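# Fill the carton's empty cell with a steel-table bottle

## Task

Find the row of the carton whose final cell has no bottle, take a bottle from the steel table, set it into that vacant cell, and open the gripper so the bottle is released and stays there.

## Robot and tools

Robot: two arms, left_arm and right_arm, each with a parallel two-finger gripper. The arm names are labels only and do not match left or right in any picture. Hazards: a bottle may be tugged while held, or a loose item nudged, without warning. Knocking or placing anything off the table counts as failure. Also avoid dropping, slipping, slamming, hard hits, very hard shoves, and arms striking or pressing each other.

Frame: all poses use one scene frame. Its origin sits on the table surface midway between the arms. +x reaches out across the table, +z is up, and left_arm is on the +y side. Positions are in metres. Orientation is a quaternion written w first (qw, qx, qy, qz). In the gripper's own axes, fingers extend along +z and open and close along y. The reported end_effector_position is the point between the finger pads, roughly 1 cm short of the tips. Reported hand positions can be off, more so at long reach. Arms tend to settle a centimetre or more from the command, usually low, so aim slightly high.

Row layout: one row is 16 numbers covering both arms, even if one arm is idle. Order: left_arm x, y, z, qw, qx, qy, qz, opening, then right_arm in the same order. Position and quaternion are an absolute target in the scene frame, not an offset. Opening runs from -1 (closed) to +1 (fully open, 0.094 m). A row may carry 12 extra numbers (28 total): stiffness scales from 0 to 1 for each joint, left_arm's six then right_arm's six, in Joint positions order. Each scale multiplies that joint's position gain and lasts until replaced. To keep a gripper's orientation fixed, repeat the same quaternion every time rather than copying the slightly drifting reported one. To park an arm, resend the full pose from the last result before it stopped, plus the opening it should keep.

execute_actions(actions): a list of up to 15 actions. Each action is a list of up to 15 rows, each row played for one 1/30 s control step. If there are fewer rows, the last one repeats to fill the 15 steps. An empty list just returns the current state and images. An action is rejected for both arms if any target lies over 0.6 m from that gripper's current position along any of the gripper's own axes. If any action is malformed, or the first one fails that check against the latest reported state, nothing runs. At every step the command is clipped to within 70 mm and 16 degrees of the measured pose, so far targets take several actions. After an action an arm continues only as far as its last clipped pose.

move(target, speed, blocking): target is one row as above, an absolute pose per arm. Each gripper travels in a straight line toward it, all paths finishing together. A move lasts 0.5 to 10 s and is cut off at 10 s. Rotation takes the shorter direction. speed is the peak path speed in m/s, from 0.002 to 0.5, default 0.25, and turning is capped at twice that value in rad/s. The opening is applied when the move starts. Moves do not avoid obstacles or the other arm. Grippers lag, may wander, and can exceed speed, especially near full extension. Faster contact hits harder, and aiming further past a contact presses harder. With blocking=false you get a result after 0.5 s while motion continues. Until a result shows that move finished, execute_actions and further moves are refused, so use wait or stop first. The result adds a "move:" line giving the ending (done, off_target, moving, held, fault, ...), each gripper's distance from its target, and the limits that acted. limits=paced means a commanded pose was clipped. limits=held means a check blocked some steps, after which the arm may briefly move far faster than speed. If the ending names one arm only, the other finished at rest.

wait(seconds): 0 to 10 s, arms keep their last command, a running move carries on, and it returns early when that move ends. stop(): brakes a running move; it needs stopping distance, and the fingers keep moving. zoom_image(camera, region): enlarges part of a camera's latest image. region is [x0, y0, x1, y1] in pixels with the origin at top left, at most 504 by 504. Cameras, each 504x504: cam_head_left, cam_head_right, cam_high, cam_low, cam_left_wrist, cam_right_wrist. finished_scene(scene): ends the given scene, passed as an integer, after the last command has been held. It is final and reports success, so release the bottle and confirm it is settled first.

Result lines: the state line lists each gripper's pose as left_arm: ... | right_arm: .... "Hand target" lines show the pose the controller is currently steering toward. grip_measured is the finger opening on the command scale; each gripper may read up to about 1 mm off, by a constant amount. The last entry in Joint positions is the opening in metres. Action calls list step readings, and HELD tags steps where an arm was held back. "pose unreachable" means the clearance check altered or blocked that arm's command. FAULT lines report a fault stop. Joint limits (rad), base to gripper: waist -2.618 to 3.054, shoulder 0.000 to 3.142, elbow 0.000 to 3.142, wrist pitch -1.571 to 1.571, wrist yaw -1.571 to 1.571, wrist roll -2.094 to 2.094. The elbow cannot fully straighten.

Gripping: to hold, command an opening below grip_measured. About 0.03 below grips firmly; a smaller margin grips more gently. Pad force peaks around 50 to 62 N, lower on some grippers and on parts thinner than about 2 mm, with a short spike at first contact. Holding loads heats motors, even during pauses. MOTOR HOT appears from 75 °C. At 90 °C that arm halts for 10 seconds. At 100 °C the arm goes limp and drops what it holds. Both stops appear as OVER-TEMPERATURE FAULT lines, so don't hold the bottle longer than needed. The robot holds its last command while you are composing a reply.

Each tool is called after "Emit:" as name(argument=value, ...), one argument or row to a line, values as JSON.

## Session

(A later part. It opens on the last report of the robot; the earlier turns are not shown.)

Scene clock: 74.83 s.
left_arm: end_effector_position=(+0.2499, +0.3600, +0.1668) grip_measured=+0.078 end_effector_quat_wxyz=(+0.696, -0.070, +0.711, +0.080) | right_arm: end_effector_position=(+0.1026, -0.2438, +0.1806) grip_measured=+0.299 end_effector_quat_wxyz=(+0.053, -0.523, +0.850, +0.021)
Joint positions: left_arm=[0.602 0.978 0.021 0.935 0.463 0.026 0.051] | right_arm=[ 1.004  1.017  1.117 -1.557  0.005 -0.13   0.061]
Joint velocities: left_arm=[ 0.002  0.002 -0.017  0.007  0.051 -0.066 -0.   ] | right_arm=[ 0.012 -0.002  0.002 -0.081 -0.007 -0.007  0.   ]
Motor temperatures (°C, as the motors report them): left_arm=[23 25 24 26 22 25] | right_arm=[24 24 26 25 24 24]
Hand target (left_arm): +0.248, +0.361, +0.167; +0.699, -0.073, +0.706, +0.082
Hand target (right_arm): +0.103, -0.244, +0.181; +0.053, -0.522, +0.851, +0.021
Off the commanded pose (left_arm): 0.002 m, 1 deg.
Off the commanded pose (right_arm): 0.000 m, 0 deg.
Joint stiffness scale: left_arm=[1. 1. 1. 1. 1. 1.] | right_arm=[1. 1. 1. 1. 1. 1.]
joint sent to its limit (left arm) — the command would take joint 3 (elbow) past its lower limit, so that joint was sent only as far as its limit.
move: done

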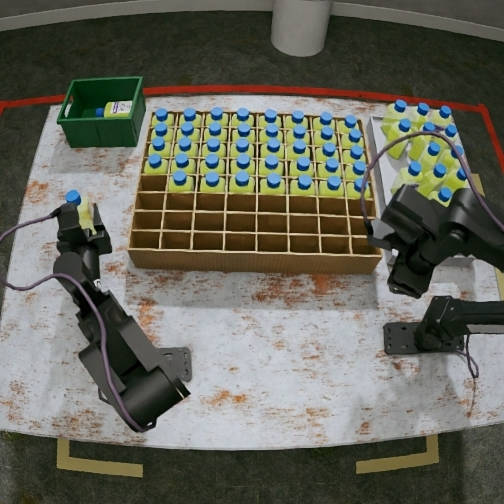

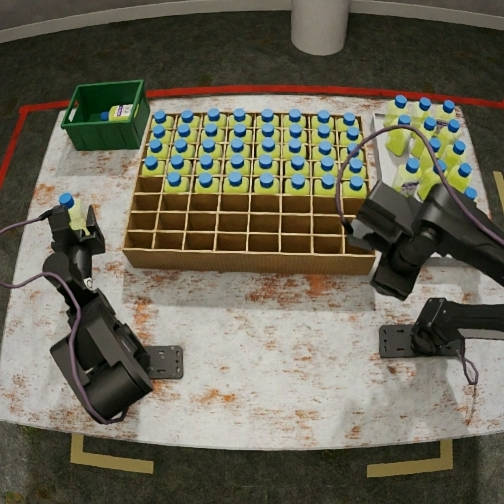

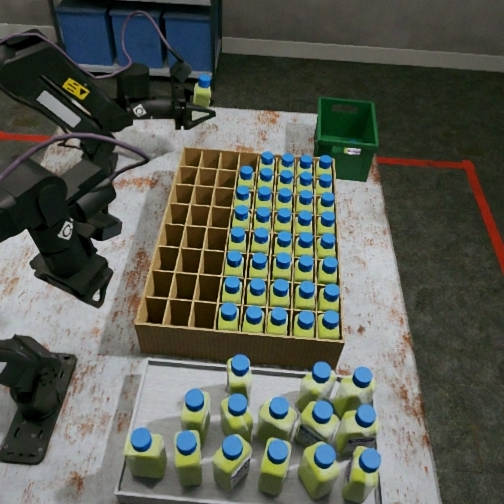

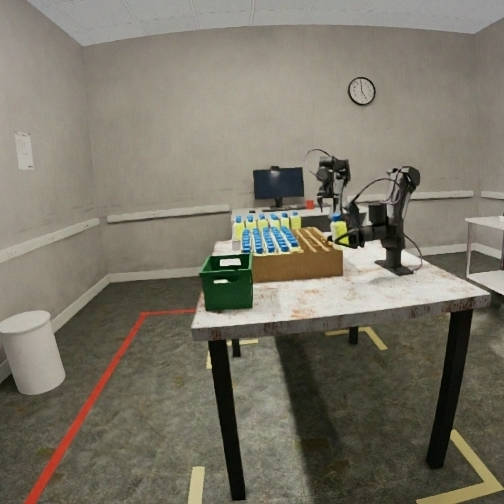

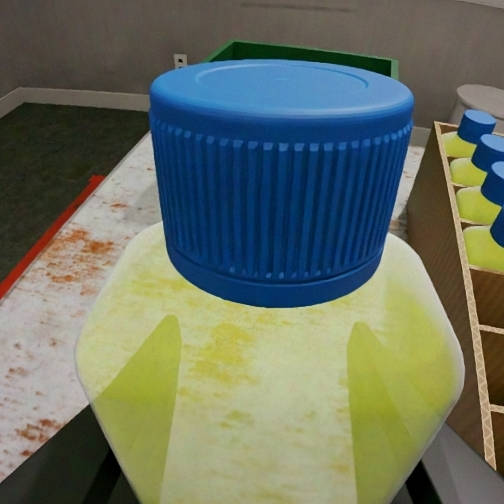

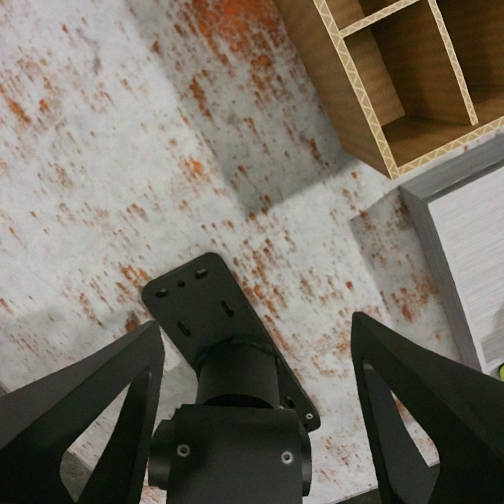

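Emit:
zoom_image(
  camera="cam_high",
  region=[110, 40, 270, 200],
)

Emit:
zoom_image(
  camera="cam_low",
  region=[280, 170, 440, 330],
)

Region (110, 40, 270, 200) of cam_high's 504x504 image, scaled by 3.150, with more detail than that image has.

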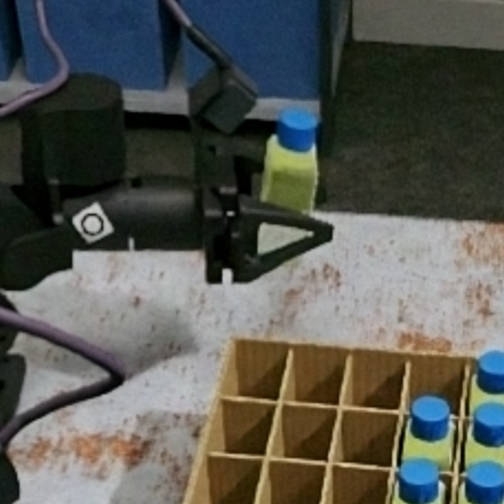

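Region (280, 170, 440, 330) of cam_low's 504x504 image, scaled by 3.150, with more detail than that image has.

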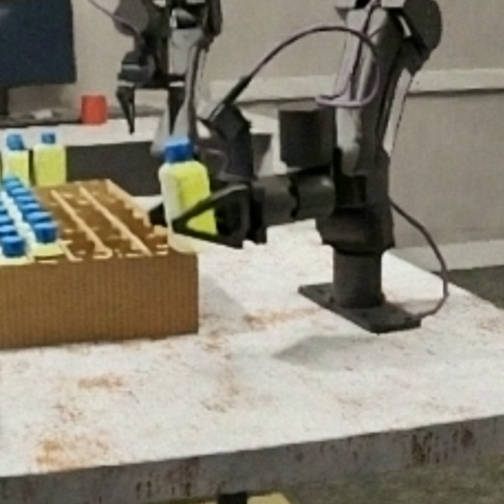

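Emit:
move(
  target=[0.28, 0.366, 0.06, 0.7032, -0.0739, 0.7032, 0.0739, 0.02, 0.1026, -0.2437, 0.1806, 0.053, -0.522, 0.851, 0.021, 0.3],
  speed=0.12,
)

Scene clock: 78.10 s.
left_arm: end_effector_position=(+0.2746, +0.3669, +0.0510) grip_measured=+0.078 end_effector_quat_wxyz=(+0.607, -0.084, +0.789, +0.046) | right_arm: end_effector_position=(+0.1026, -0.2438, +0.1806) grip_measured=+0.299 end_effector_quat_wxyz=(+0.053, -0.523, +0.850, +0.021)
Joint positions: left_arm=[0.553 1.886 0.057 1.539 0.43  0.093 0.051] | right_arm=[ 1.004  1.017  1.117 -1.557  0.005 -0.13   0.061]
Joint velocities: left_arm=[ 0.007 -0.007 -0.002 -0.066 -0.051  0.007 -0.001] | right_arm=[ 0.007 -0.007 -0.012 -0.007  0.066  0.007  0.   ]
Motor temperatures (°C, as the motors report them): left_arm=[23 25 24 27 22 25] | right_arm=[24 24 26 25 24 24]
Hand target (left_arm): +0.283, +0.368, +0.059; +0.620, -0.069, +0.780, +0.051
Hand target (right_arm): +0.103, -0.244, +0.181; +0.053, -0.522, +0.851, +0.021
Off the commanded pose (left_arm): 0.011 m, 15 deg.
Off the commanded pose (right_arm): 0.000 m, 0 deg.
Joint stiffness scale: left_arm=[1. 1. 1. 1. 1. 1.] | right_arm=[1. 1. 1. 1. 1. 1.]
joint sent to its limit (left arm) — the command would take joint 4 (wrist pitch) past its upper limit, so that joint was sent only as far as its limit.
move: off_target (left_arm); limits=paced

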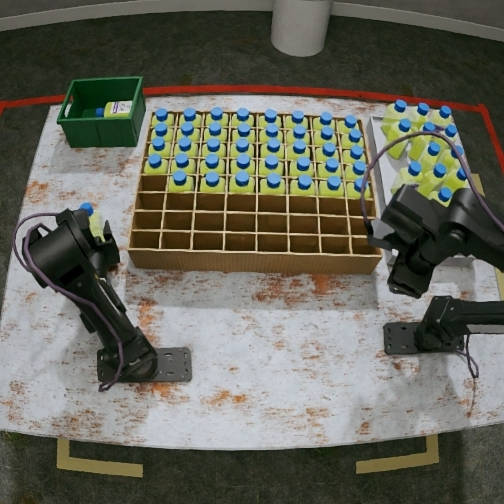

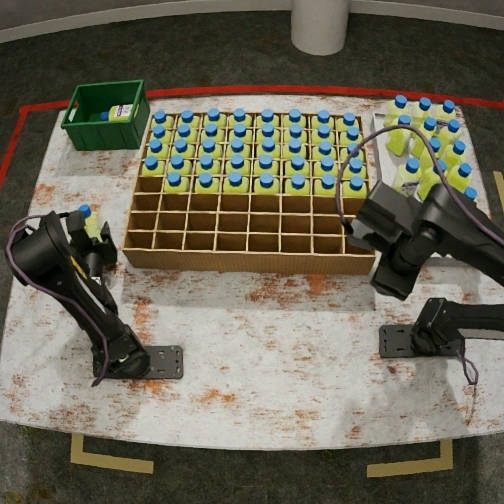

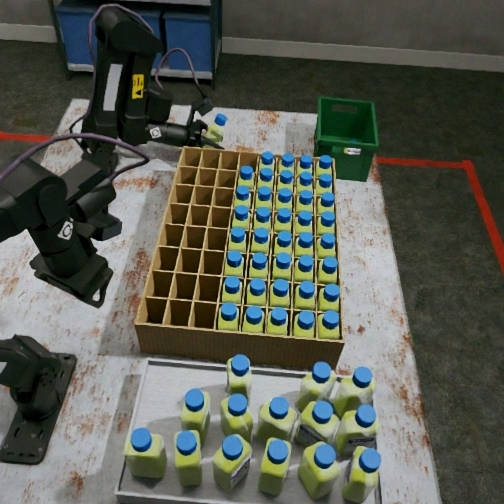

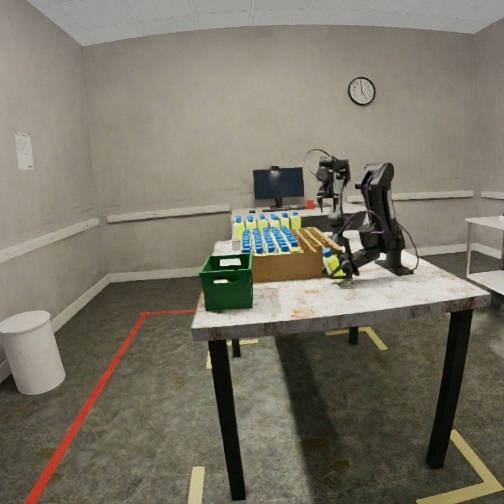

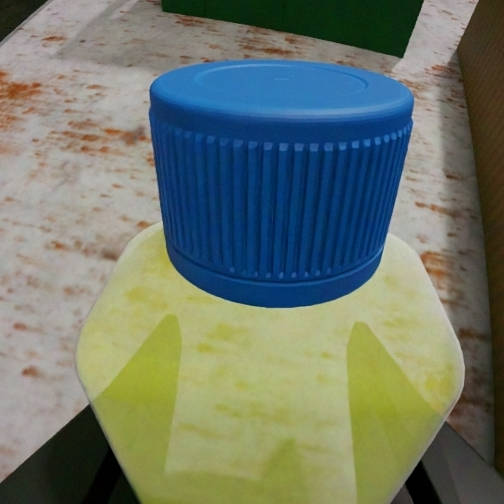

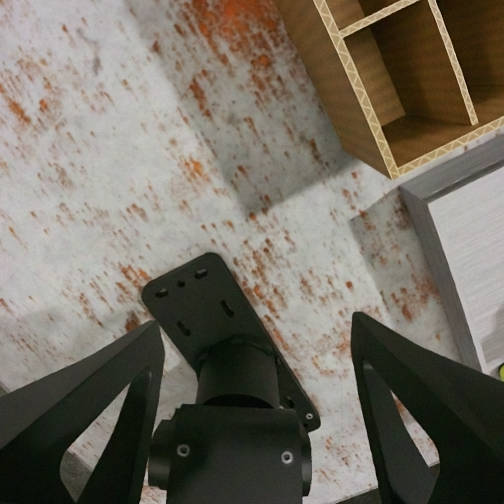

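Emit:
move(
  target=[0.35, 0.40, 0.06, 0.6964, -0.1228, 0.6964, 0.1228, 0.02, 0.1026, -0.2437, 0.1806, 0.053, -0.522, 0.851, 0.021, 0.3],
  speed=0.1,
)

Scene clock: 81.77 s.
left_arm: end_effector_position=(+0.3419, +0.3993, +0.0554) grip_measured=+0.078 end_effector_quat_wxyz=(+0.628, -0.132, +0.759, +0.107) | right_arm: end_effector_position=(+0.1026, -0.2438, +0.1806) grip_measured=+0.299 end_effector_quat_wxyz=(+0.053, -0.523, +0.850, +0.021)
Joint positions: left_arm=[0.386 2.043 0.309 1.544 0.117 0.018 0.051] | right_arm=[ 1.004  1.017  1.117 -1.557  0.005 -0.13   0.061]
Joint velocities: left_arm=[-0.012 -0.012 -0.002  0.037 -0.11  -0.095 -0.001] | right_arm=[-0.002  0.002  0.012  0.037  0.007 -0.007 -0.   ]
Motor temperatures (°C, as the motors report them): left_arm=[23 25 24 28 22 25] | right_arm=[24 24 26 25 24 24]
Hand target (left_arm): +0.349, +0.399, +0.063; +0.641, -0.131, +0.748, +0.108
Hand target (right_arm): +0.103, -0.244, +0.181; +0.053, -0.522, +0.851, +0.021
Off the commanded pose (left_arm): 0.009 m, 11 deg.
Off the commanded pose (right_arm): 0.000 m, 0 deg.
Joint stiffness scale: left_arm=[1. 1. 1. 1. 1. 1.] | right_arm=[1. 1. 1. 1. 1. 1.]
joint sent to its limit (left arm) — the command would take joint 4 (wrist pitch) past its upper limit, so that joint was sent only as far as its limit.
move: off_target (left_arm)

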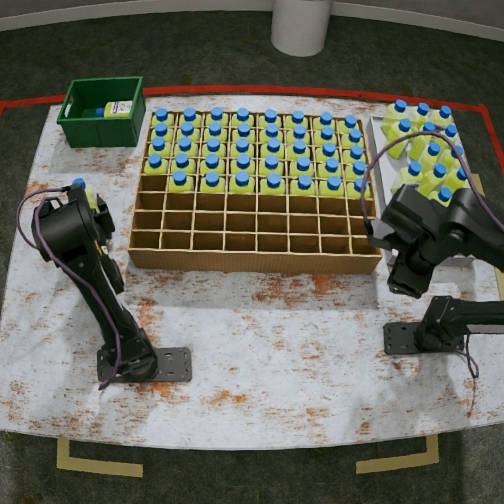

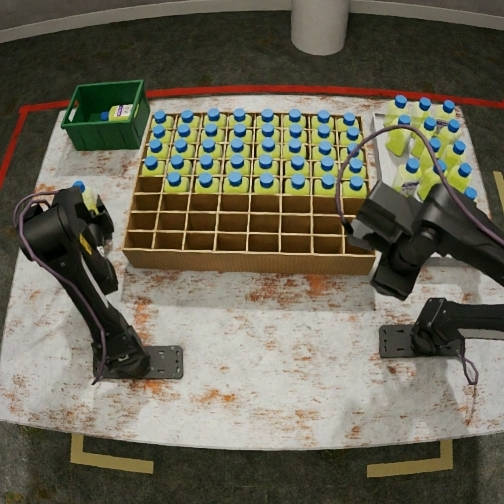

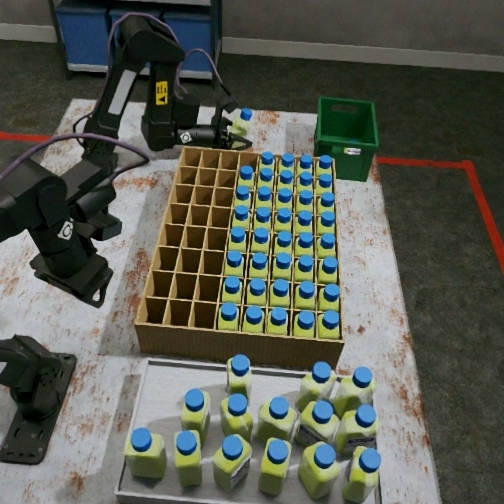

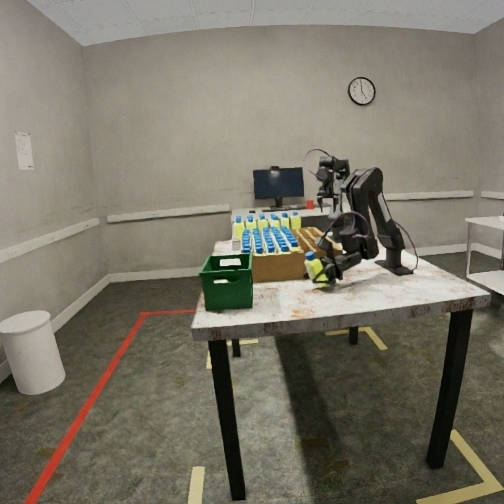

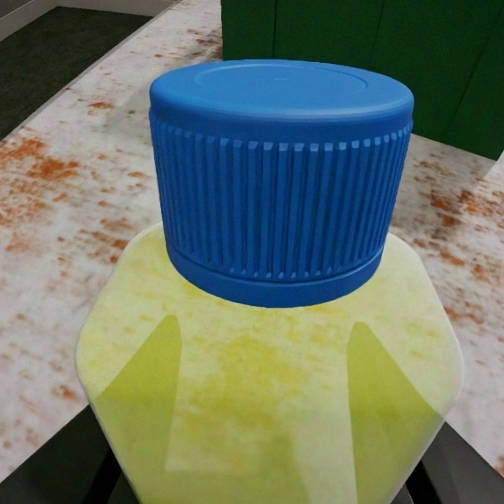

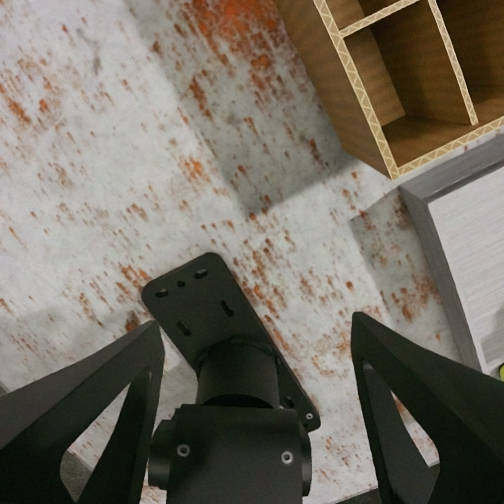

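Emit:
zoom_image(
  camera="cam_low",
  region=[260, 210, 400, 350],
)

Emit:
zoom_image(
  camera="cam_high",
  region=[150, 60, 310, 220],
)

Region (260, 210, 400, 350) of cam_low's 504x504 image, scaled by 3.600, with more detail than that image has.

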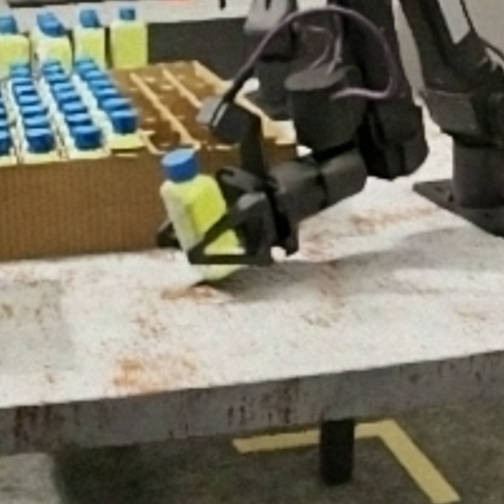

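Region (150, 60, 310, 220) of cam_high's 504x504 image, scaled by 3.150, with more detail than that image has.

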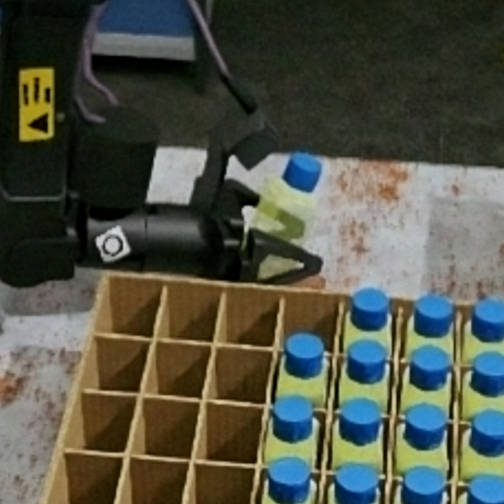

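Emit:
move(
  target=[0.30, 0.36, 0.17, 0.6964, -0.1228, 0.6964, 0.1228, 0.02, 0.1026, -0.2437, 0.1806, 0.053, -0.522, 0.851, 0.021, 0.3],
  speed=0.15,
)

Emit:
move(
  target=[0.274, 0.068, 0.14, 0.7106, 0.1956, 0.6399, -0.2173, 0.02, 0.1026, -0.2437, 0.1806, 0.053, -0.522, 0.851, 0.021, 0.3],
  speed=0.2,
)

Scene clock: 87.20 s.
left_arm: end_effector_position=(+0.2987, +0.3617, +0.1617) grip_measured=+0.078 end_effector_quat_wxyz=(+0.686, -0.125, +0.706, +0.123) | right_arm: end_effector_position=(+0.1026, -0.2438, +0.1806) grip_measured=+0.299 end_effector_quat_wxyz=(+0.053, -0.523, +0.850, +0.021)
Joint positions: left_arm=[0.289 1.315 0.126 1.159 0.01  0.002 0.051] | right_arm=[ 1.004  1.017  1.117 -1.557  0.005 -0.13   0.061]
Joint velocities: left_arm=[ 0.007 -0.012  0.007  0.037 -0.022 -0.022  0.001] | right_arm=[ 0.002  0.007  0.002  0.051  0.007 -0.022  0.001]
Motor temperatures (°C, as the motors report them): left_arm=[23 25 24 29 22 25] | right_arm=[24 24 26 25 24 24]
Hand target (left_arm): +0.298, +0.358, +0.171; +0.697, -0.124, +0.696, +0.121
Hand target (right_arm): +0.103, -0.244, +0.181; +0.053, -0.522, +0.851, +0.021
Off the commanded pose (left_arm): 0.009 m, 2 deg.
Off the commanded pose (right_arm): 0.000 m, 0 deg.
Joint stiffness scale: left_arm=[1. 1. 1. 1. 1. 1.] | right_arm=[1. 1. 1. 1. 1. 1.]
move: done

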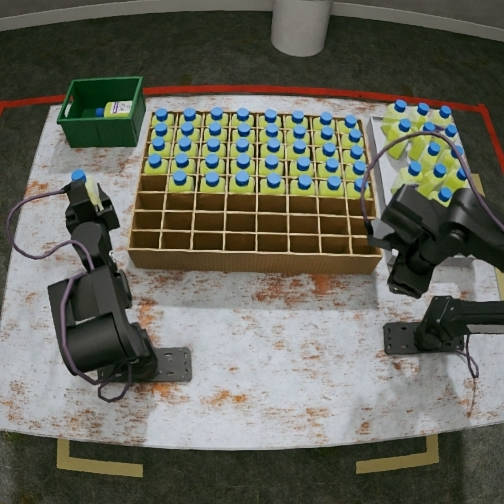

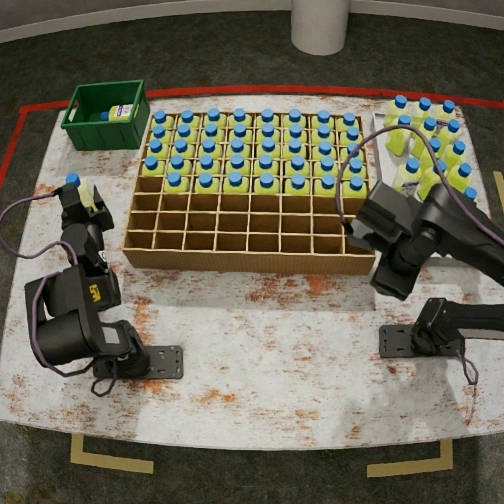

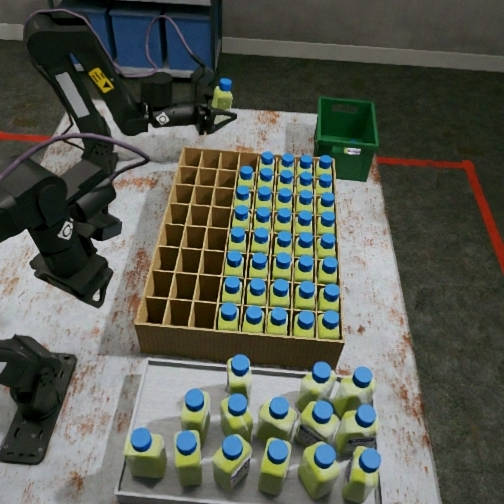

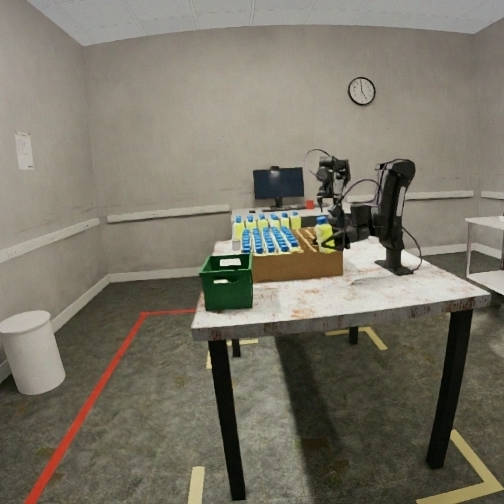

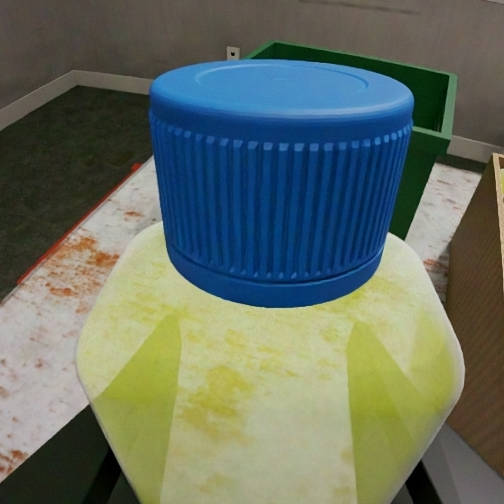

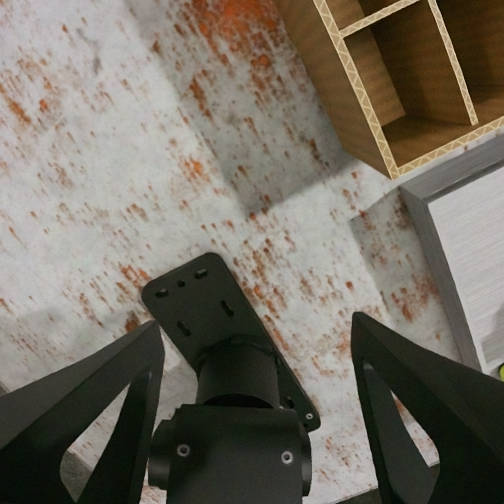

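Scene clock: 89.97 s.
left_arm: end_effector_position=(+0.2771, +0.0743, +0.1403) grip_measured=+0.078 end_effector_quat_wxyz=(+0.681, +0.189, +0.678, -0.204) | right_arm: end_effector_position=(+0.1026, -0.2438, +0.1806) grip_measured=+0.299 end_effector_quat_wxyz=(+0.053, -0.523, +0.850, +0.021)
Joint positions: left_arm=[-0.501  1.631  0.07   1.572  0.137 -0.021  0.051] | right_arm=[ 1.004  1.017  1.117 -1.557  0.005 -0.13   0.061]
Joint velocities: left_arm=[-0.002 -0.012 -0.002  0.022 -0.007  0.007 -0.   ] | right_arm=[-0.002 -0.007  0.037 -0.066 -0.037 -0.022  0.001]
Motor temperatures (°C, as the motors report them): left_arm=[23 25 23 30 22 25] | right_arm=[24 24 26 25 24 24]
Hand target (left_arm): +0.278, +0.066, +0.140; +0.677, +0.199, +0.675, -0.213
Hand target (right_arm): +0.103, -0.244, +0.181; +0.053, -0.522, +0.851, +0.021
Off the commanded pose (left_arm): 0.007 m, 6 deg.
Off the commanded pose (right_arm): 0.000 m, 0 deg.
Joint stiffness scale: left_arm=[1. 1. 1. 1. 1. 1.] | right_arm=[1. 1. 1. 1. 1. 1.]
joint sent to its limit (left arm) — the command would take joint 4 (wrist pitch) past its upper limit, so that joint was sent only as far as its limit.
move: off_target (left_arm)

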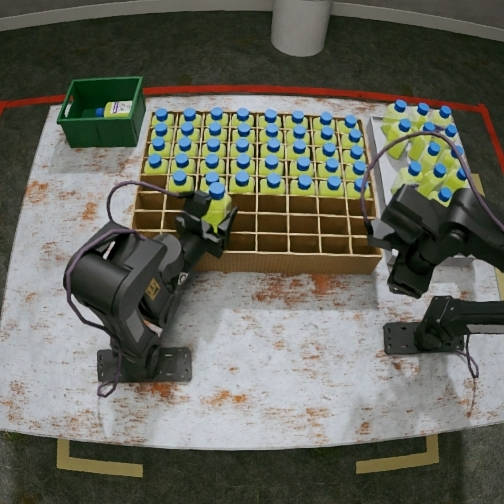

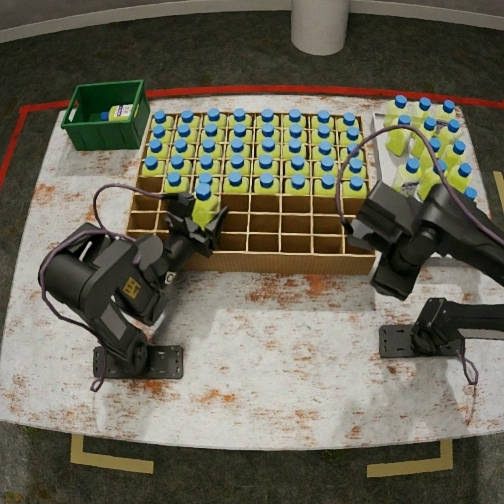

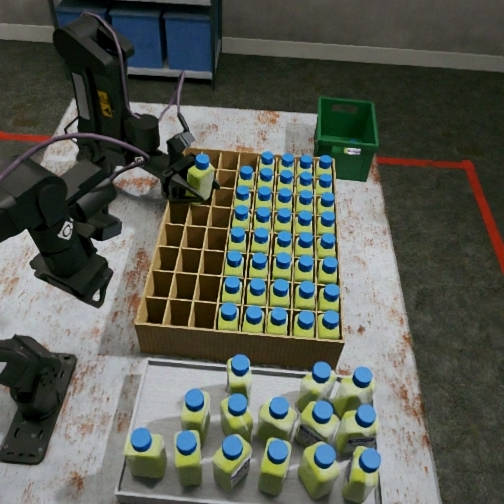

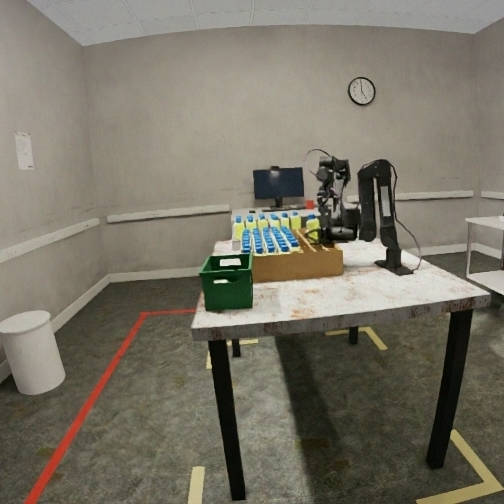

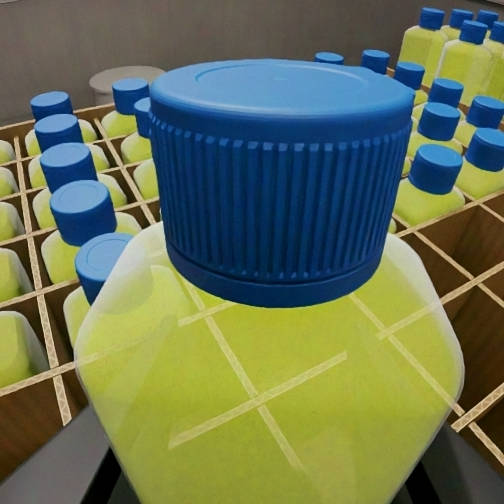

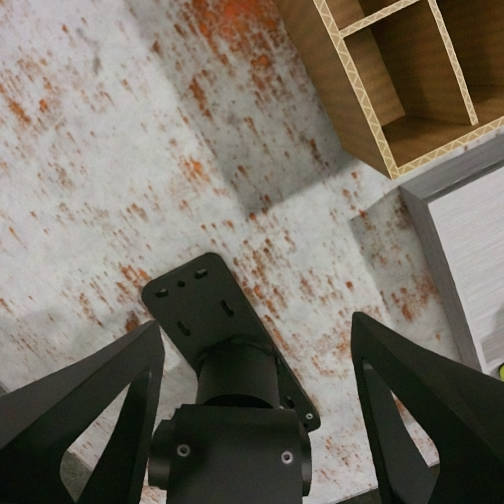

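Emit:
move(
  target=[0.274, -0.064, 0.135, 0.6788, 0.2721, 0.6112, -0.3022, 0.02, 0.10, -0.33, 0.18, 0.053, -0.522, 0.851, 0.021, 0.3],
  speed=0.15,
)

Scene clock: 93.20 s.
left_arm: end_effector_position=(+0.2763, -0.0583, +0.1456) grip_measured=+0.078 end_effector_quat_wxyz=(+0.666, +0.267, +0.629, -0.298) | right_arm: end_effector_position=(+0.1078, -0.3311, +0.1832) grip_measured=+0.299 end_effector_quat_wxyz=(+0.224, -0.506, +0.832, -0.041)
Joint positions: left_arm=[-0.818  1.883  0.377  1.572  0.077 -0.025  0.051] | right_arm=[ 0.384  0.504  0.95  -1.557 -0.005 -0.738  0.061]
Joint velocities: left_arm=[-0.002 -0.012 -0.002 -0.022 -0.007 -0.007 -0.   ] | right_arm=[ 0.012  0.007  0.017 -0.066  0.066 -0.037 -0.001]
Motor temperatures (°C, as the motors report them): left_arm=[23 25 23 30 22 25] | right_arm=[24 24 26 25 24 24]
Hand target (left_arm): +0.275, -0.065, +0.137; +0.659, +0.278, +0.633, -0.297
Hand target (right_arm): +0.103, -0.331, +0.180; +0.227, -0.507, +0.831, -0.036
Off the commanded pose (left_arm): 0.012 m, 3 deg.
Off the commanded pose (right_arm): 0.008 m, 21 deg; orientation clipped at the last step of the last action.
Joint stiffness scale: left_arm=[1. 1. 1. 1. 1. 1.] | right_arm=[1. 1. 1. 1. 1. 1.]
joint sent to its limit (left arm) — the command would take joint 4 (wrist pitch) past its upper limit, so that joint was sent only as far as its limit.
joint sent to its limit (right arm) — the command would take joint 4 (wrist pitch) past its lower limit, so that joint was sent only as far as its limit.
move: off_target (left_arm, right_arm); limits=paced

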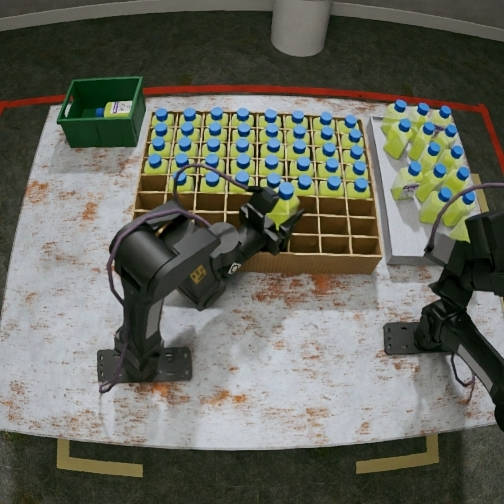

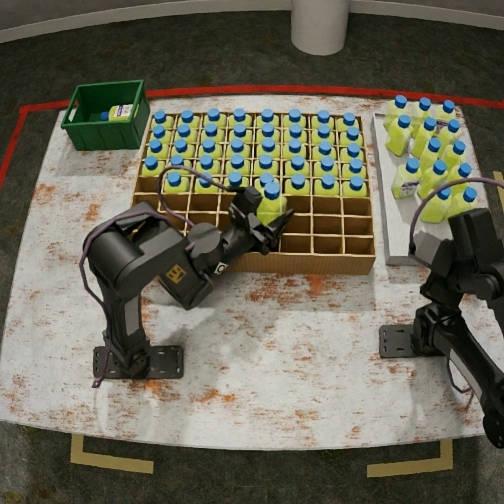

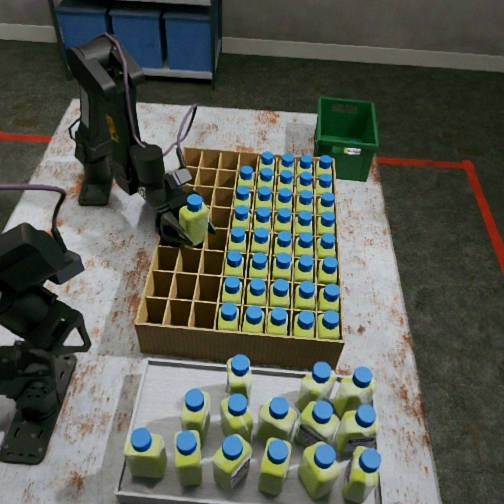

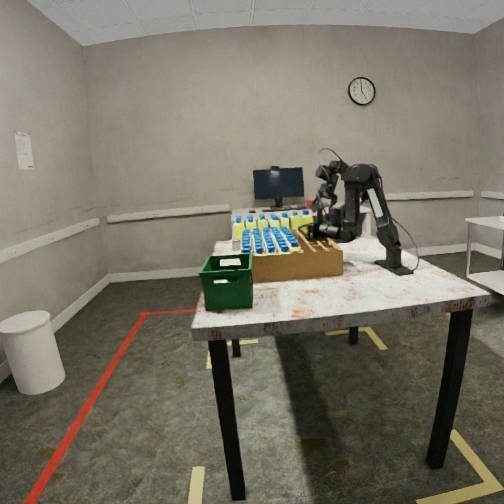

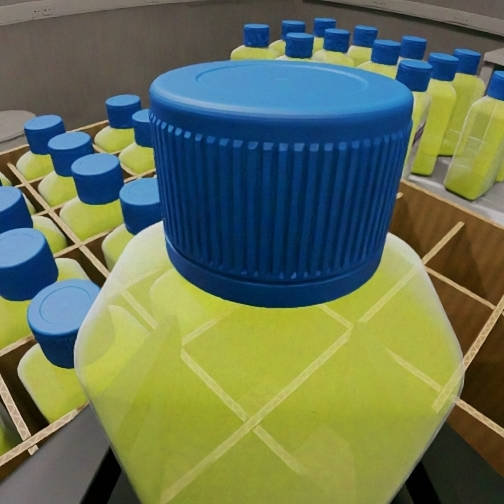

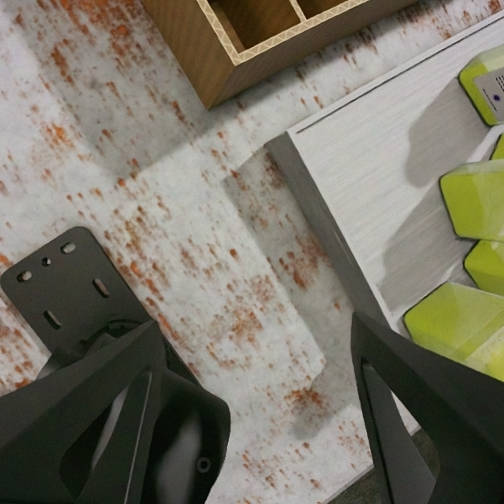

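Emit:
move(
  target=[0.10, 0.02, 0.12, 0.4402, 0.5534, 0.4402, -0.5534, 0.02, 0.1078, -0.3311, 0.1832, 0.224, -0.506, 0.832, -0.041, 0.3],
  speed=0.15,
)

Scene clock: 101.27 s.
left_arm: end_effector_position=(+0.1046, +0.0146, +0.1182) grip_measured=+0.078 end_effector_quat_wxyz=(+0.449, +0.562, +0.433, -0.542) | right_arm: end_effector_position=(+0.1078, -0.3311, +0.1832) grip_measured=+0.299 end_effector_quat_wxyz=(+0.224, -0.507, +0.831, -0.042)
Joint positions: left_arm=[-0.364  1.771  0.104  1.552  1.503  0.15   0.051] | right_arm=[ 0.384  0.504  0.95  -1.557 -0.005 -0.742  0.061]
Joint velocities: left_arm=[-0.002 -0.002 -0.002  0.022 -0.022 -0.022  0.   ] | right_arm=[ 0.007 -0.002  0.002 -0.022  0.022  0.007  0.   ]
Motor temperatures (°C, as the motors report them): left_arm=[23 25 23 30 22 25] | right_arm=[24 24 26 25 24 24]
Hand target (left_arm): +0.101, +0.018, +0.114; +0.440, +0.556, +0.441, -0.550
Hand target (right_arm): +0.108, -0.331, +0.183; +0.224, -0.506, +0.832, -0.041
Off the commanded pose (left_arm): 0.007 m, 2 deg.
Off the commanded pose (right_arm): 0.000 m, 0 deg.
Joint stiffness scale: left_arm=[1. 1. 1. 1. 1. 1.] | right_arm=[1. 1. 1. 1. 1. 1.]
move: done

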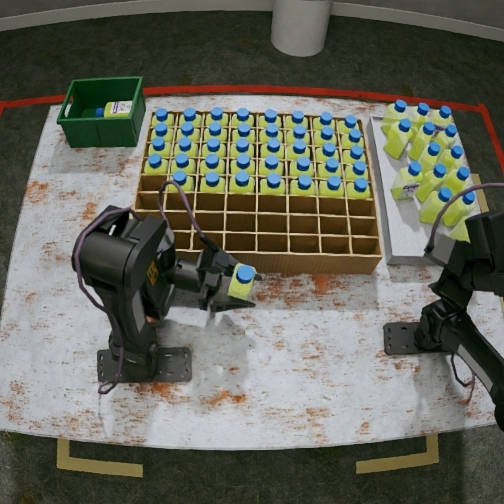

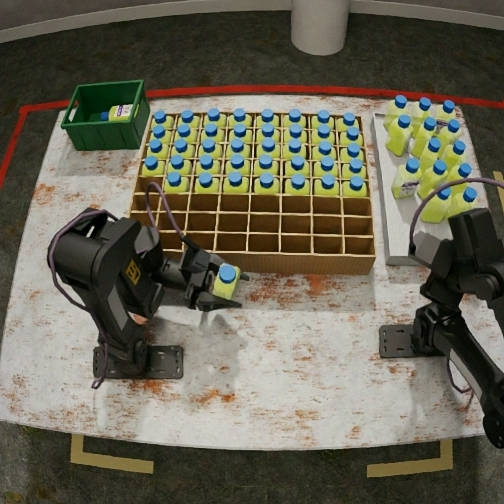

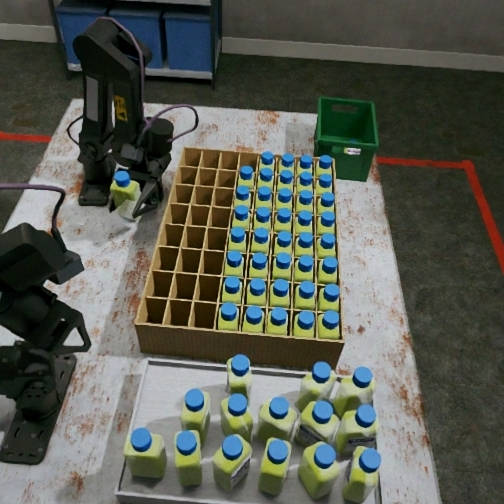

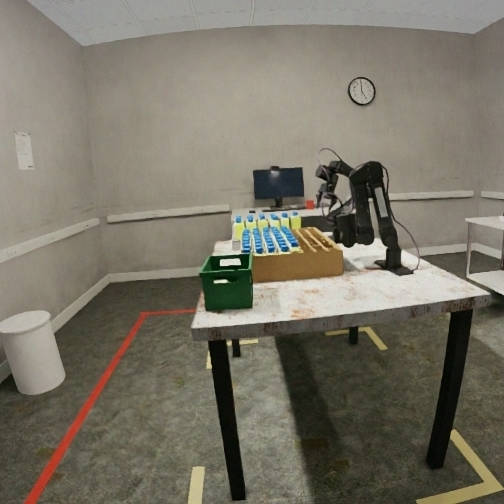

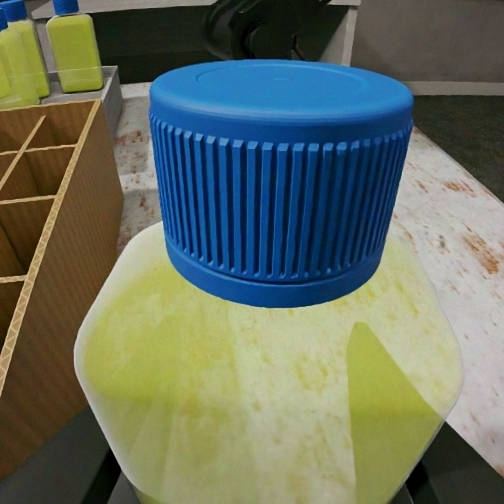

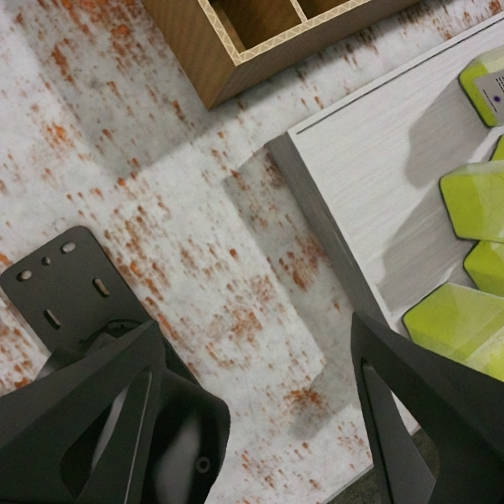

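Emit:
move(
  target=[0.10, 0.02, 0.055, 0.4402, 0.5534, 0.4402, -0.5534, 0.02, 0.1078, -0.3311, 0.1832, 0.224, -0.506, 0.832, -0.041, 0.3],
  speed=0.08,
)

Scene clock: 102.87 s.
left_arm: end_effector_position=(+0.0957, +0.0187, +0.0574) grip_measured=+0.078 end_effector_quat_wxyz=(+0.435, +0.562, +0.445, -0.545) | right_arm: end_effector_position=(+0.1078, -0.3311, +0.1832) grip_measured=+0.299 end_effector_quat_wxyz=(+0.224, -0.507, +0.831, -0.042)
Joint positions: left_arm=[-0.355  2.148  0.108  1.57   1.509  0.472  0.051] | right_arm=[ 0.384  0.504  0.95  -1.557 -0.005 -0.742  0.061]
Joint velocities: left_arm=[-0.007 -0.012  0.002  0.007  0.007  0.022 -0.001] | right_arm=[ 0.007  0.002 -0.007  0.066  0.022 -0.022 -0.   ]
Motor temperatures (°C, as the motors report them): left_arm=[23 25 23 30 22 25] | right_arm=[24 24 26 26 24 24]
Hand target (left_arm): +0.101, +0.020, +0.053; +0.435, +0.560, +0.442, -0.550
Hand target (right_arm): +0.108, -0.331, +0.183; +0.224, -0.506, +0.832, -0.041
Off the commanded pose (left_arm): 0.005 m, 2 deg.
Off the commanded pose (right_arm): 0.000 m, 0 deg.
Joint stiffness scale: left_arm=[1. 1. 1. 1. 1. 1.] | right_arm=[1. 1. 1. 1. 1. 1.]
joint sent to its limit (left arm) — the command would take joint 4 (wrist pitch) past its upper limit, so that joint was sent only as far as its limit.
move: done

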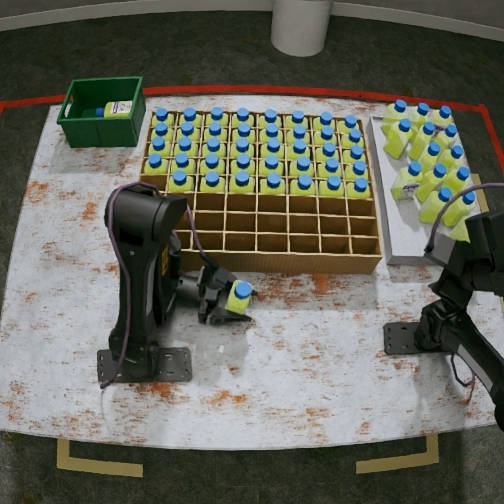

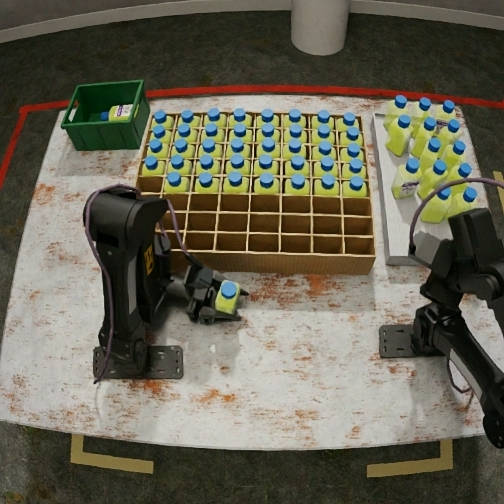

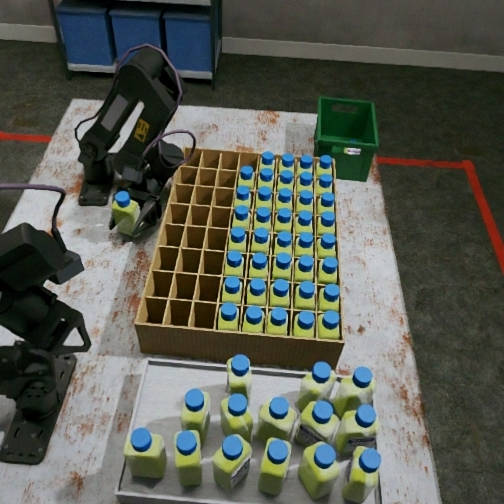

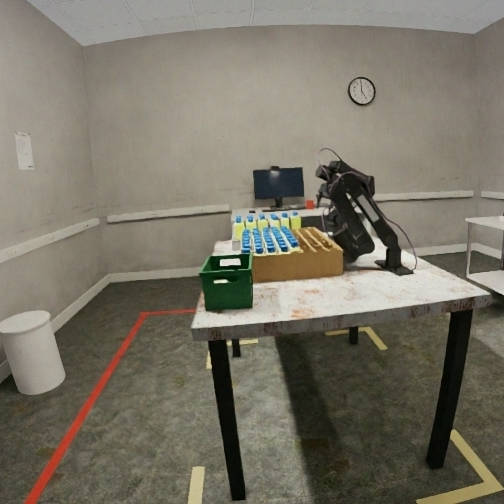

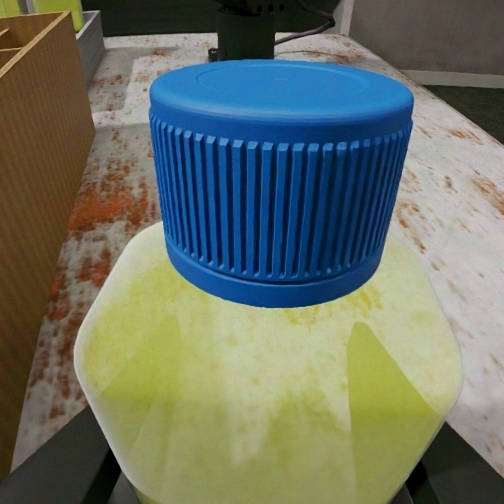

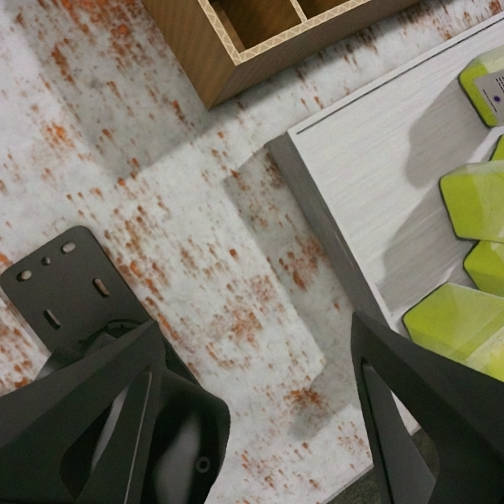

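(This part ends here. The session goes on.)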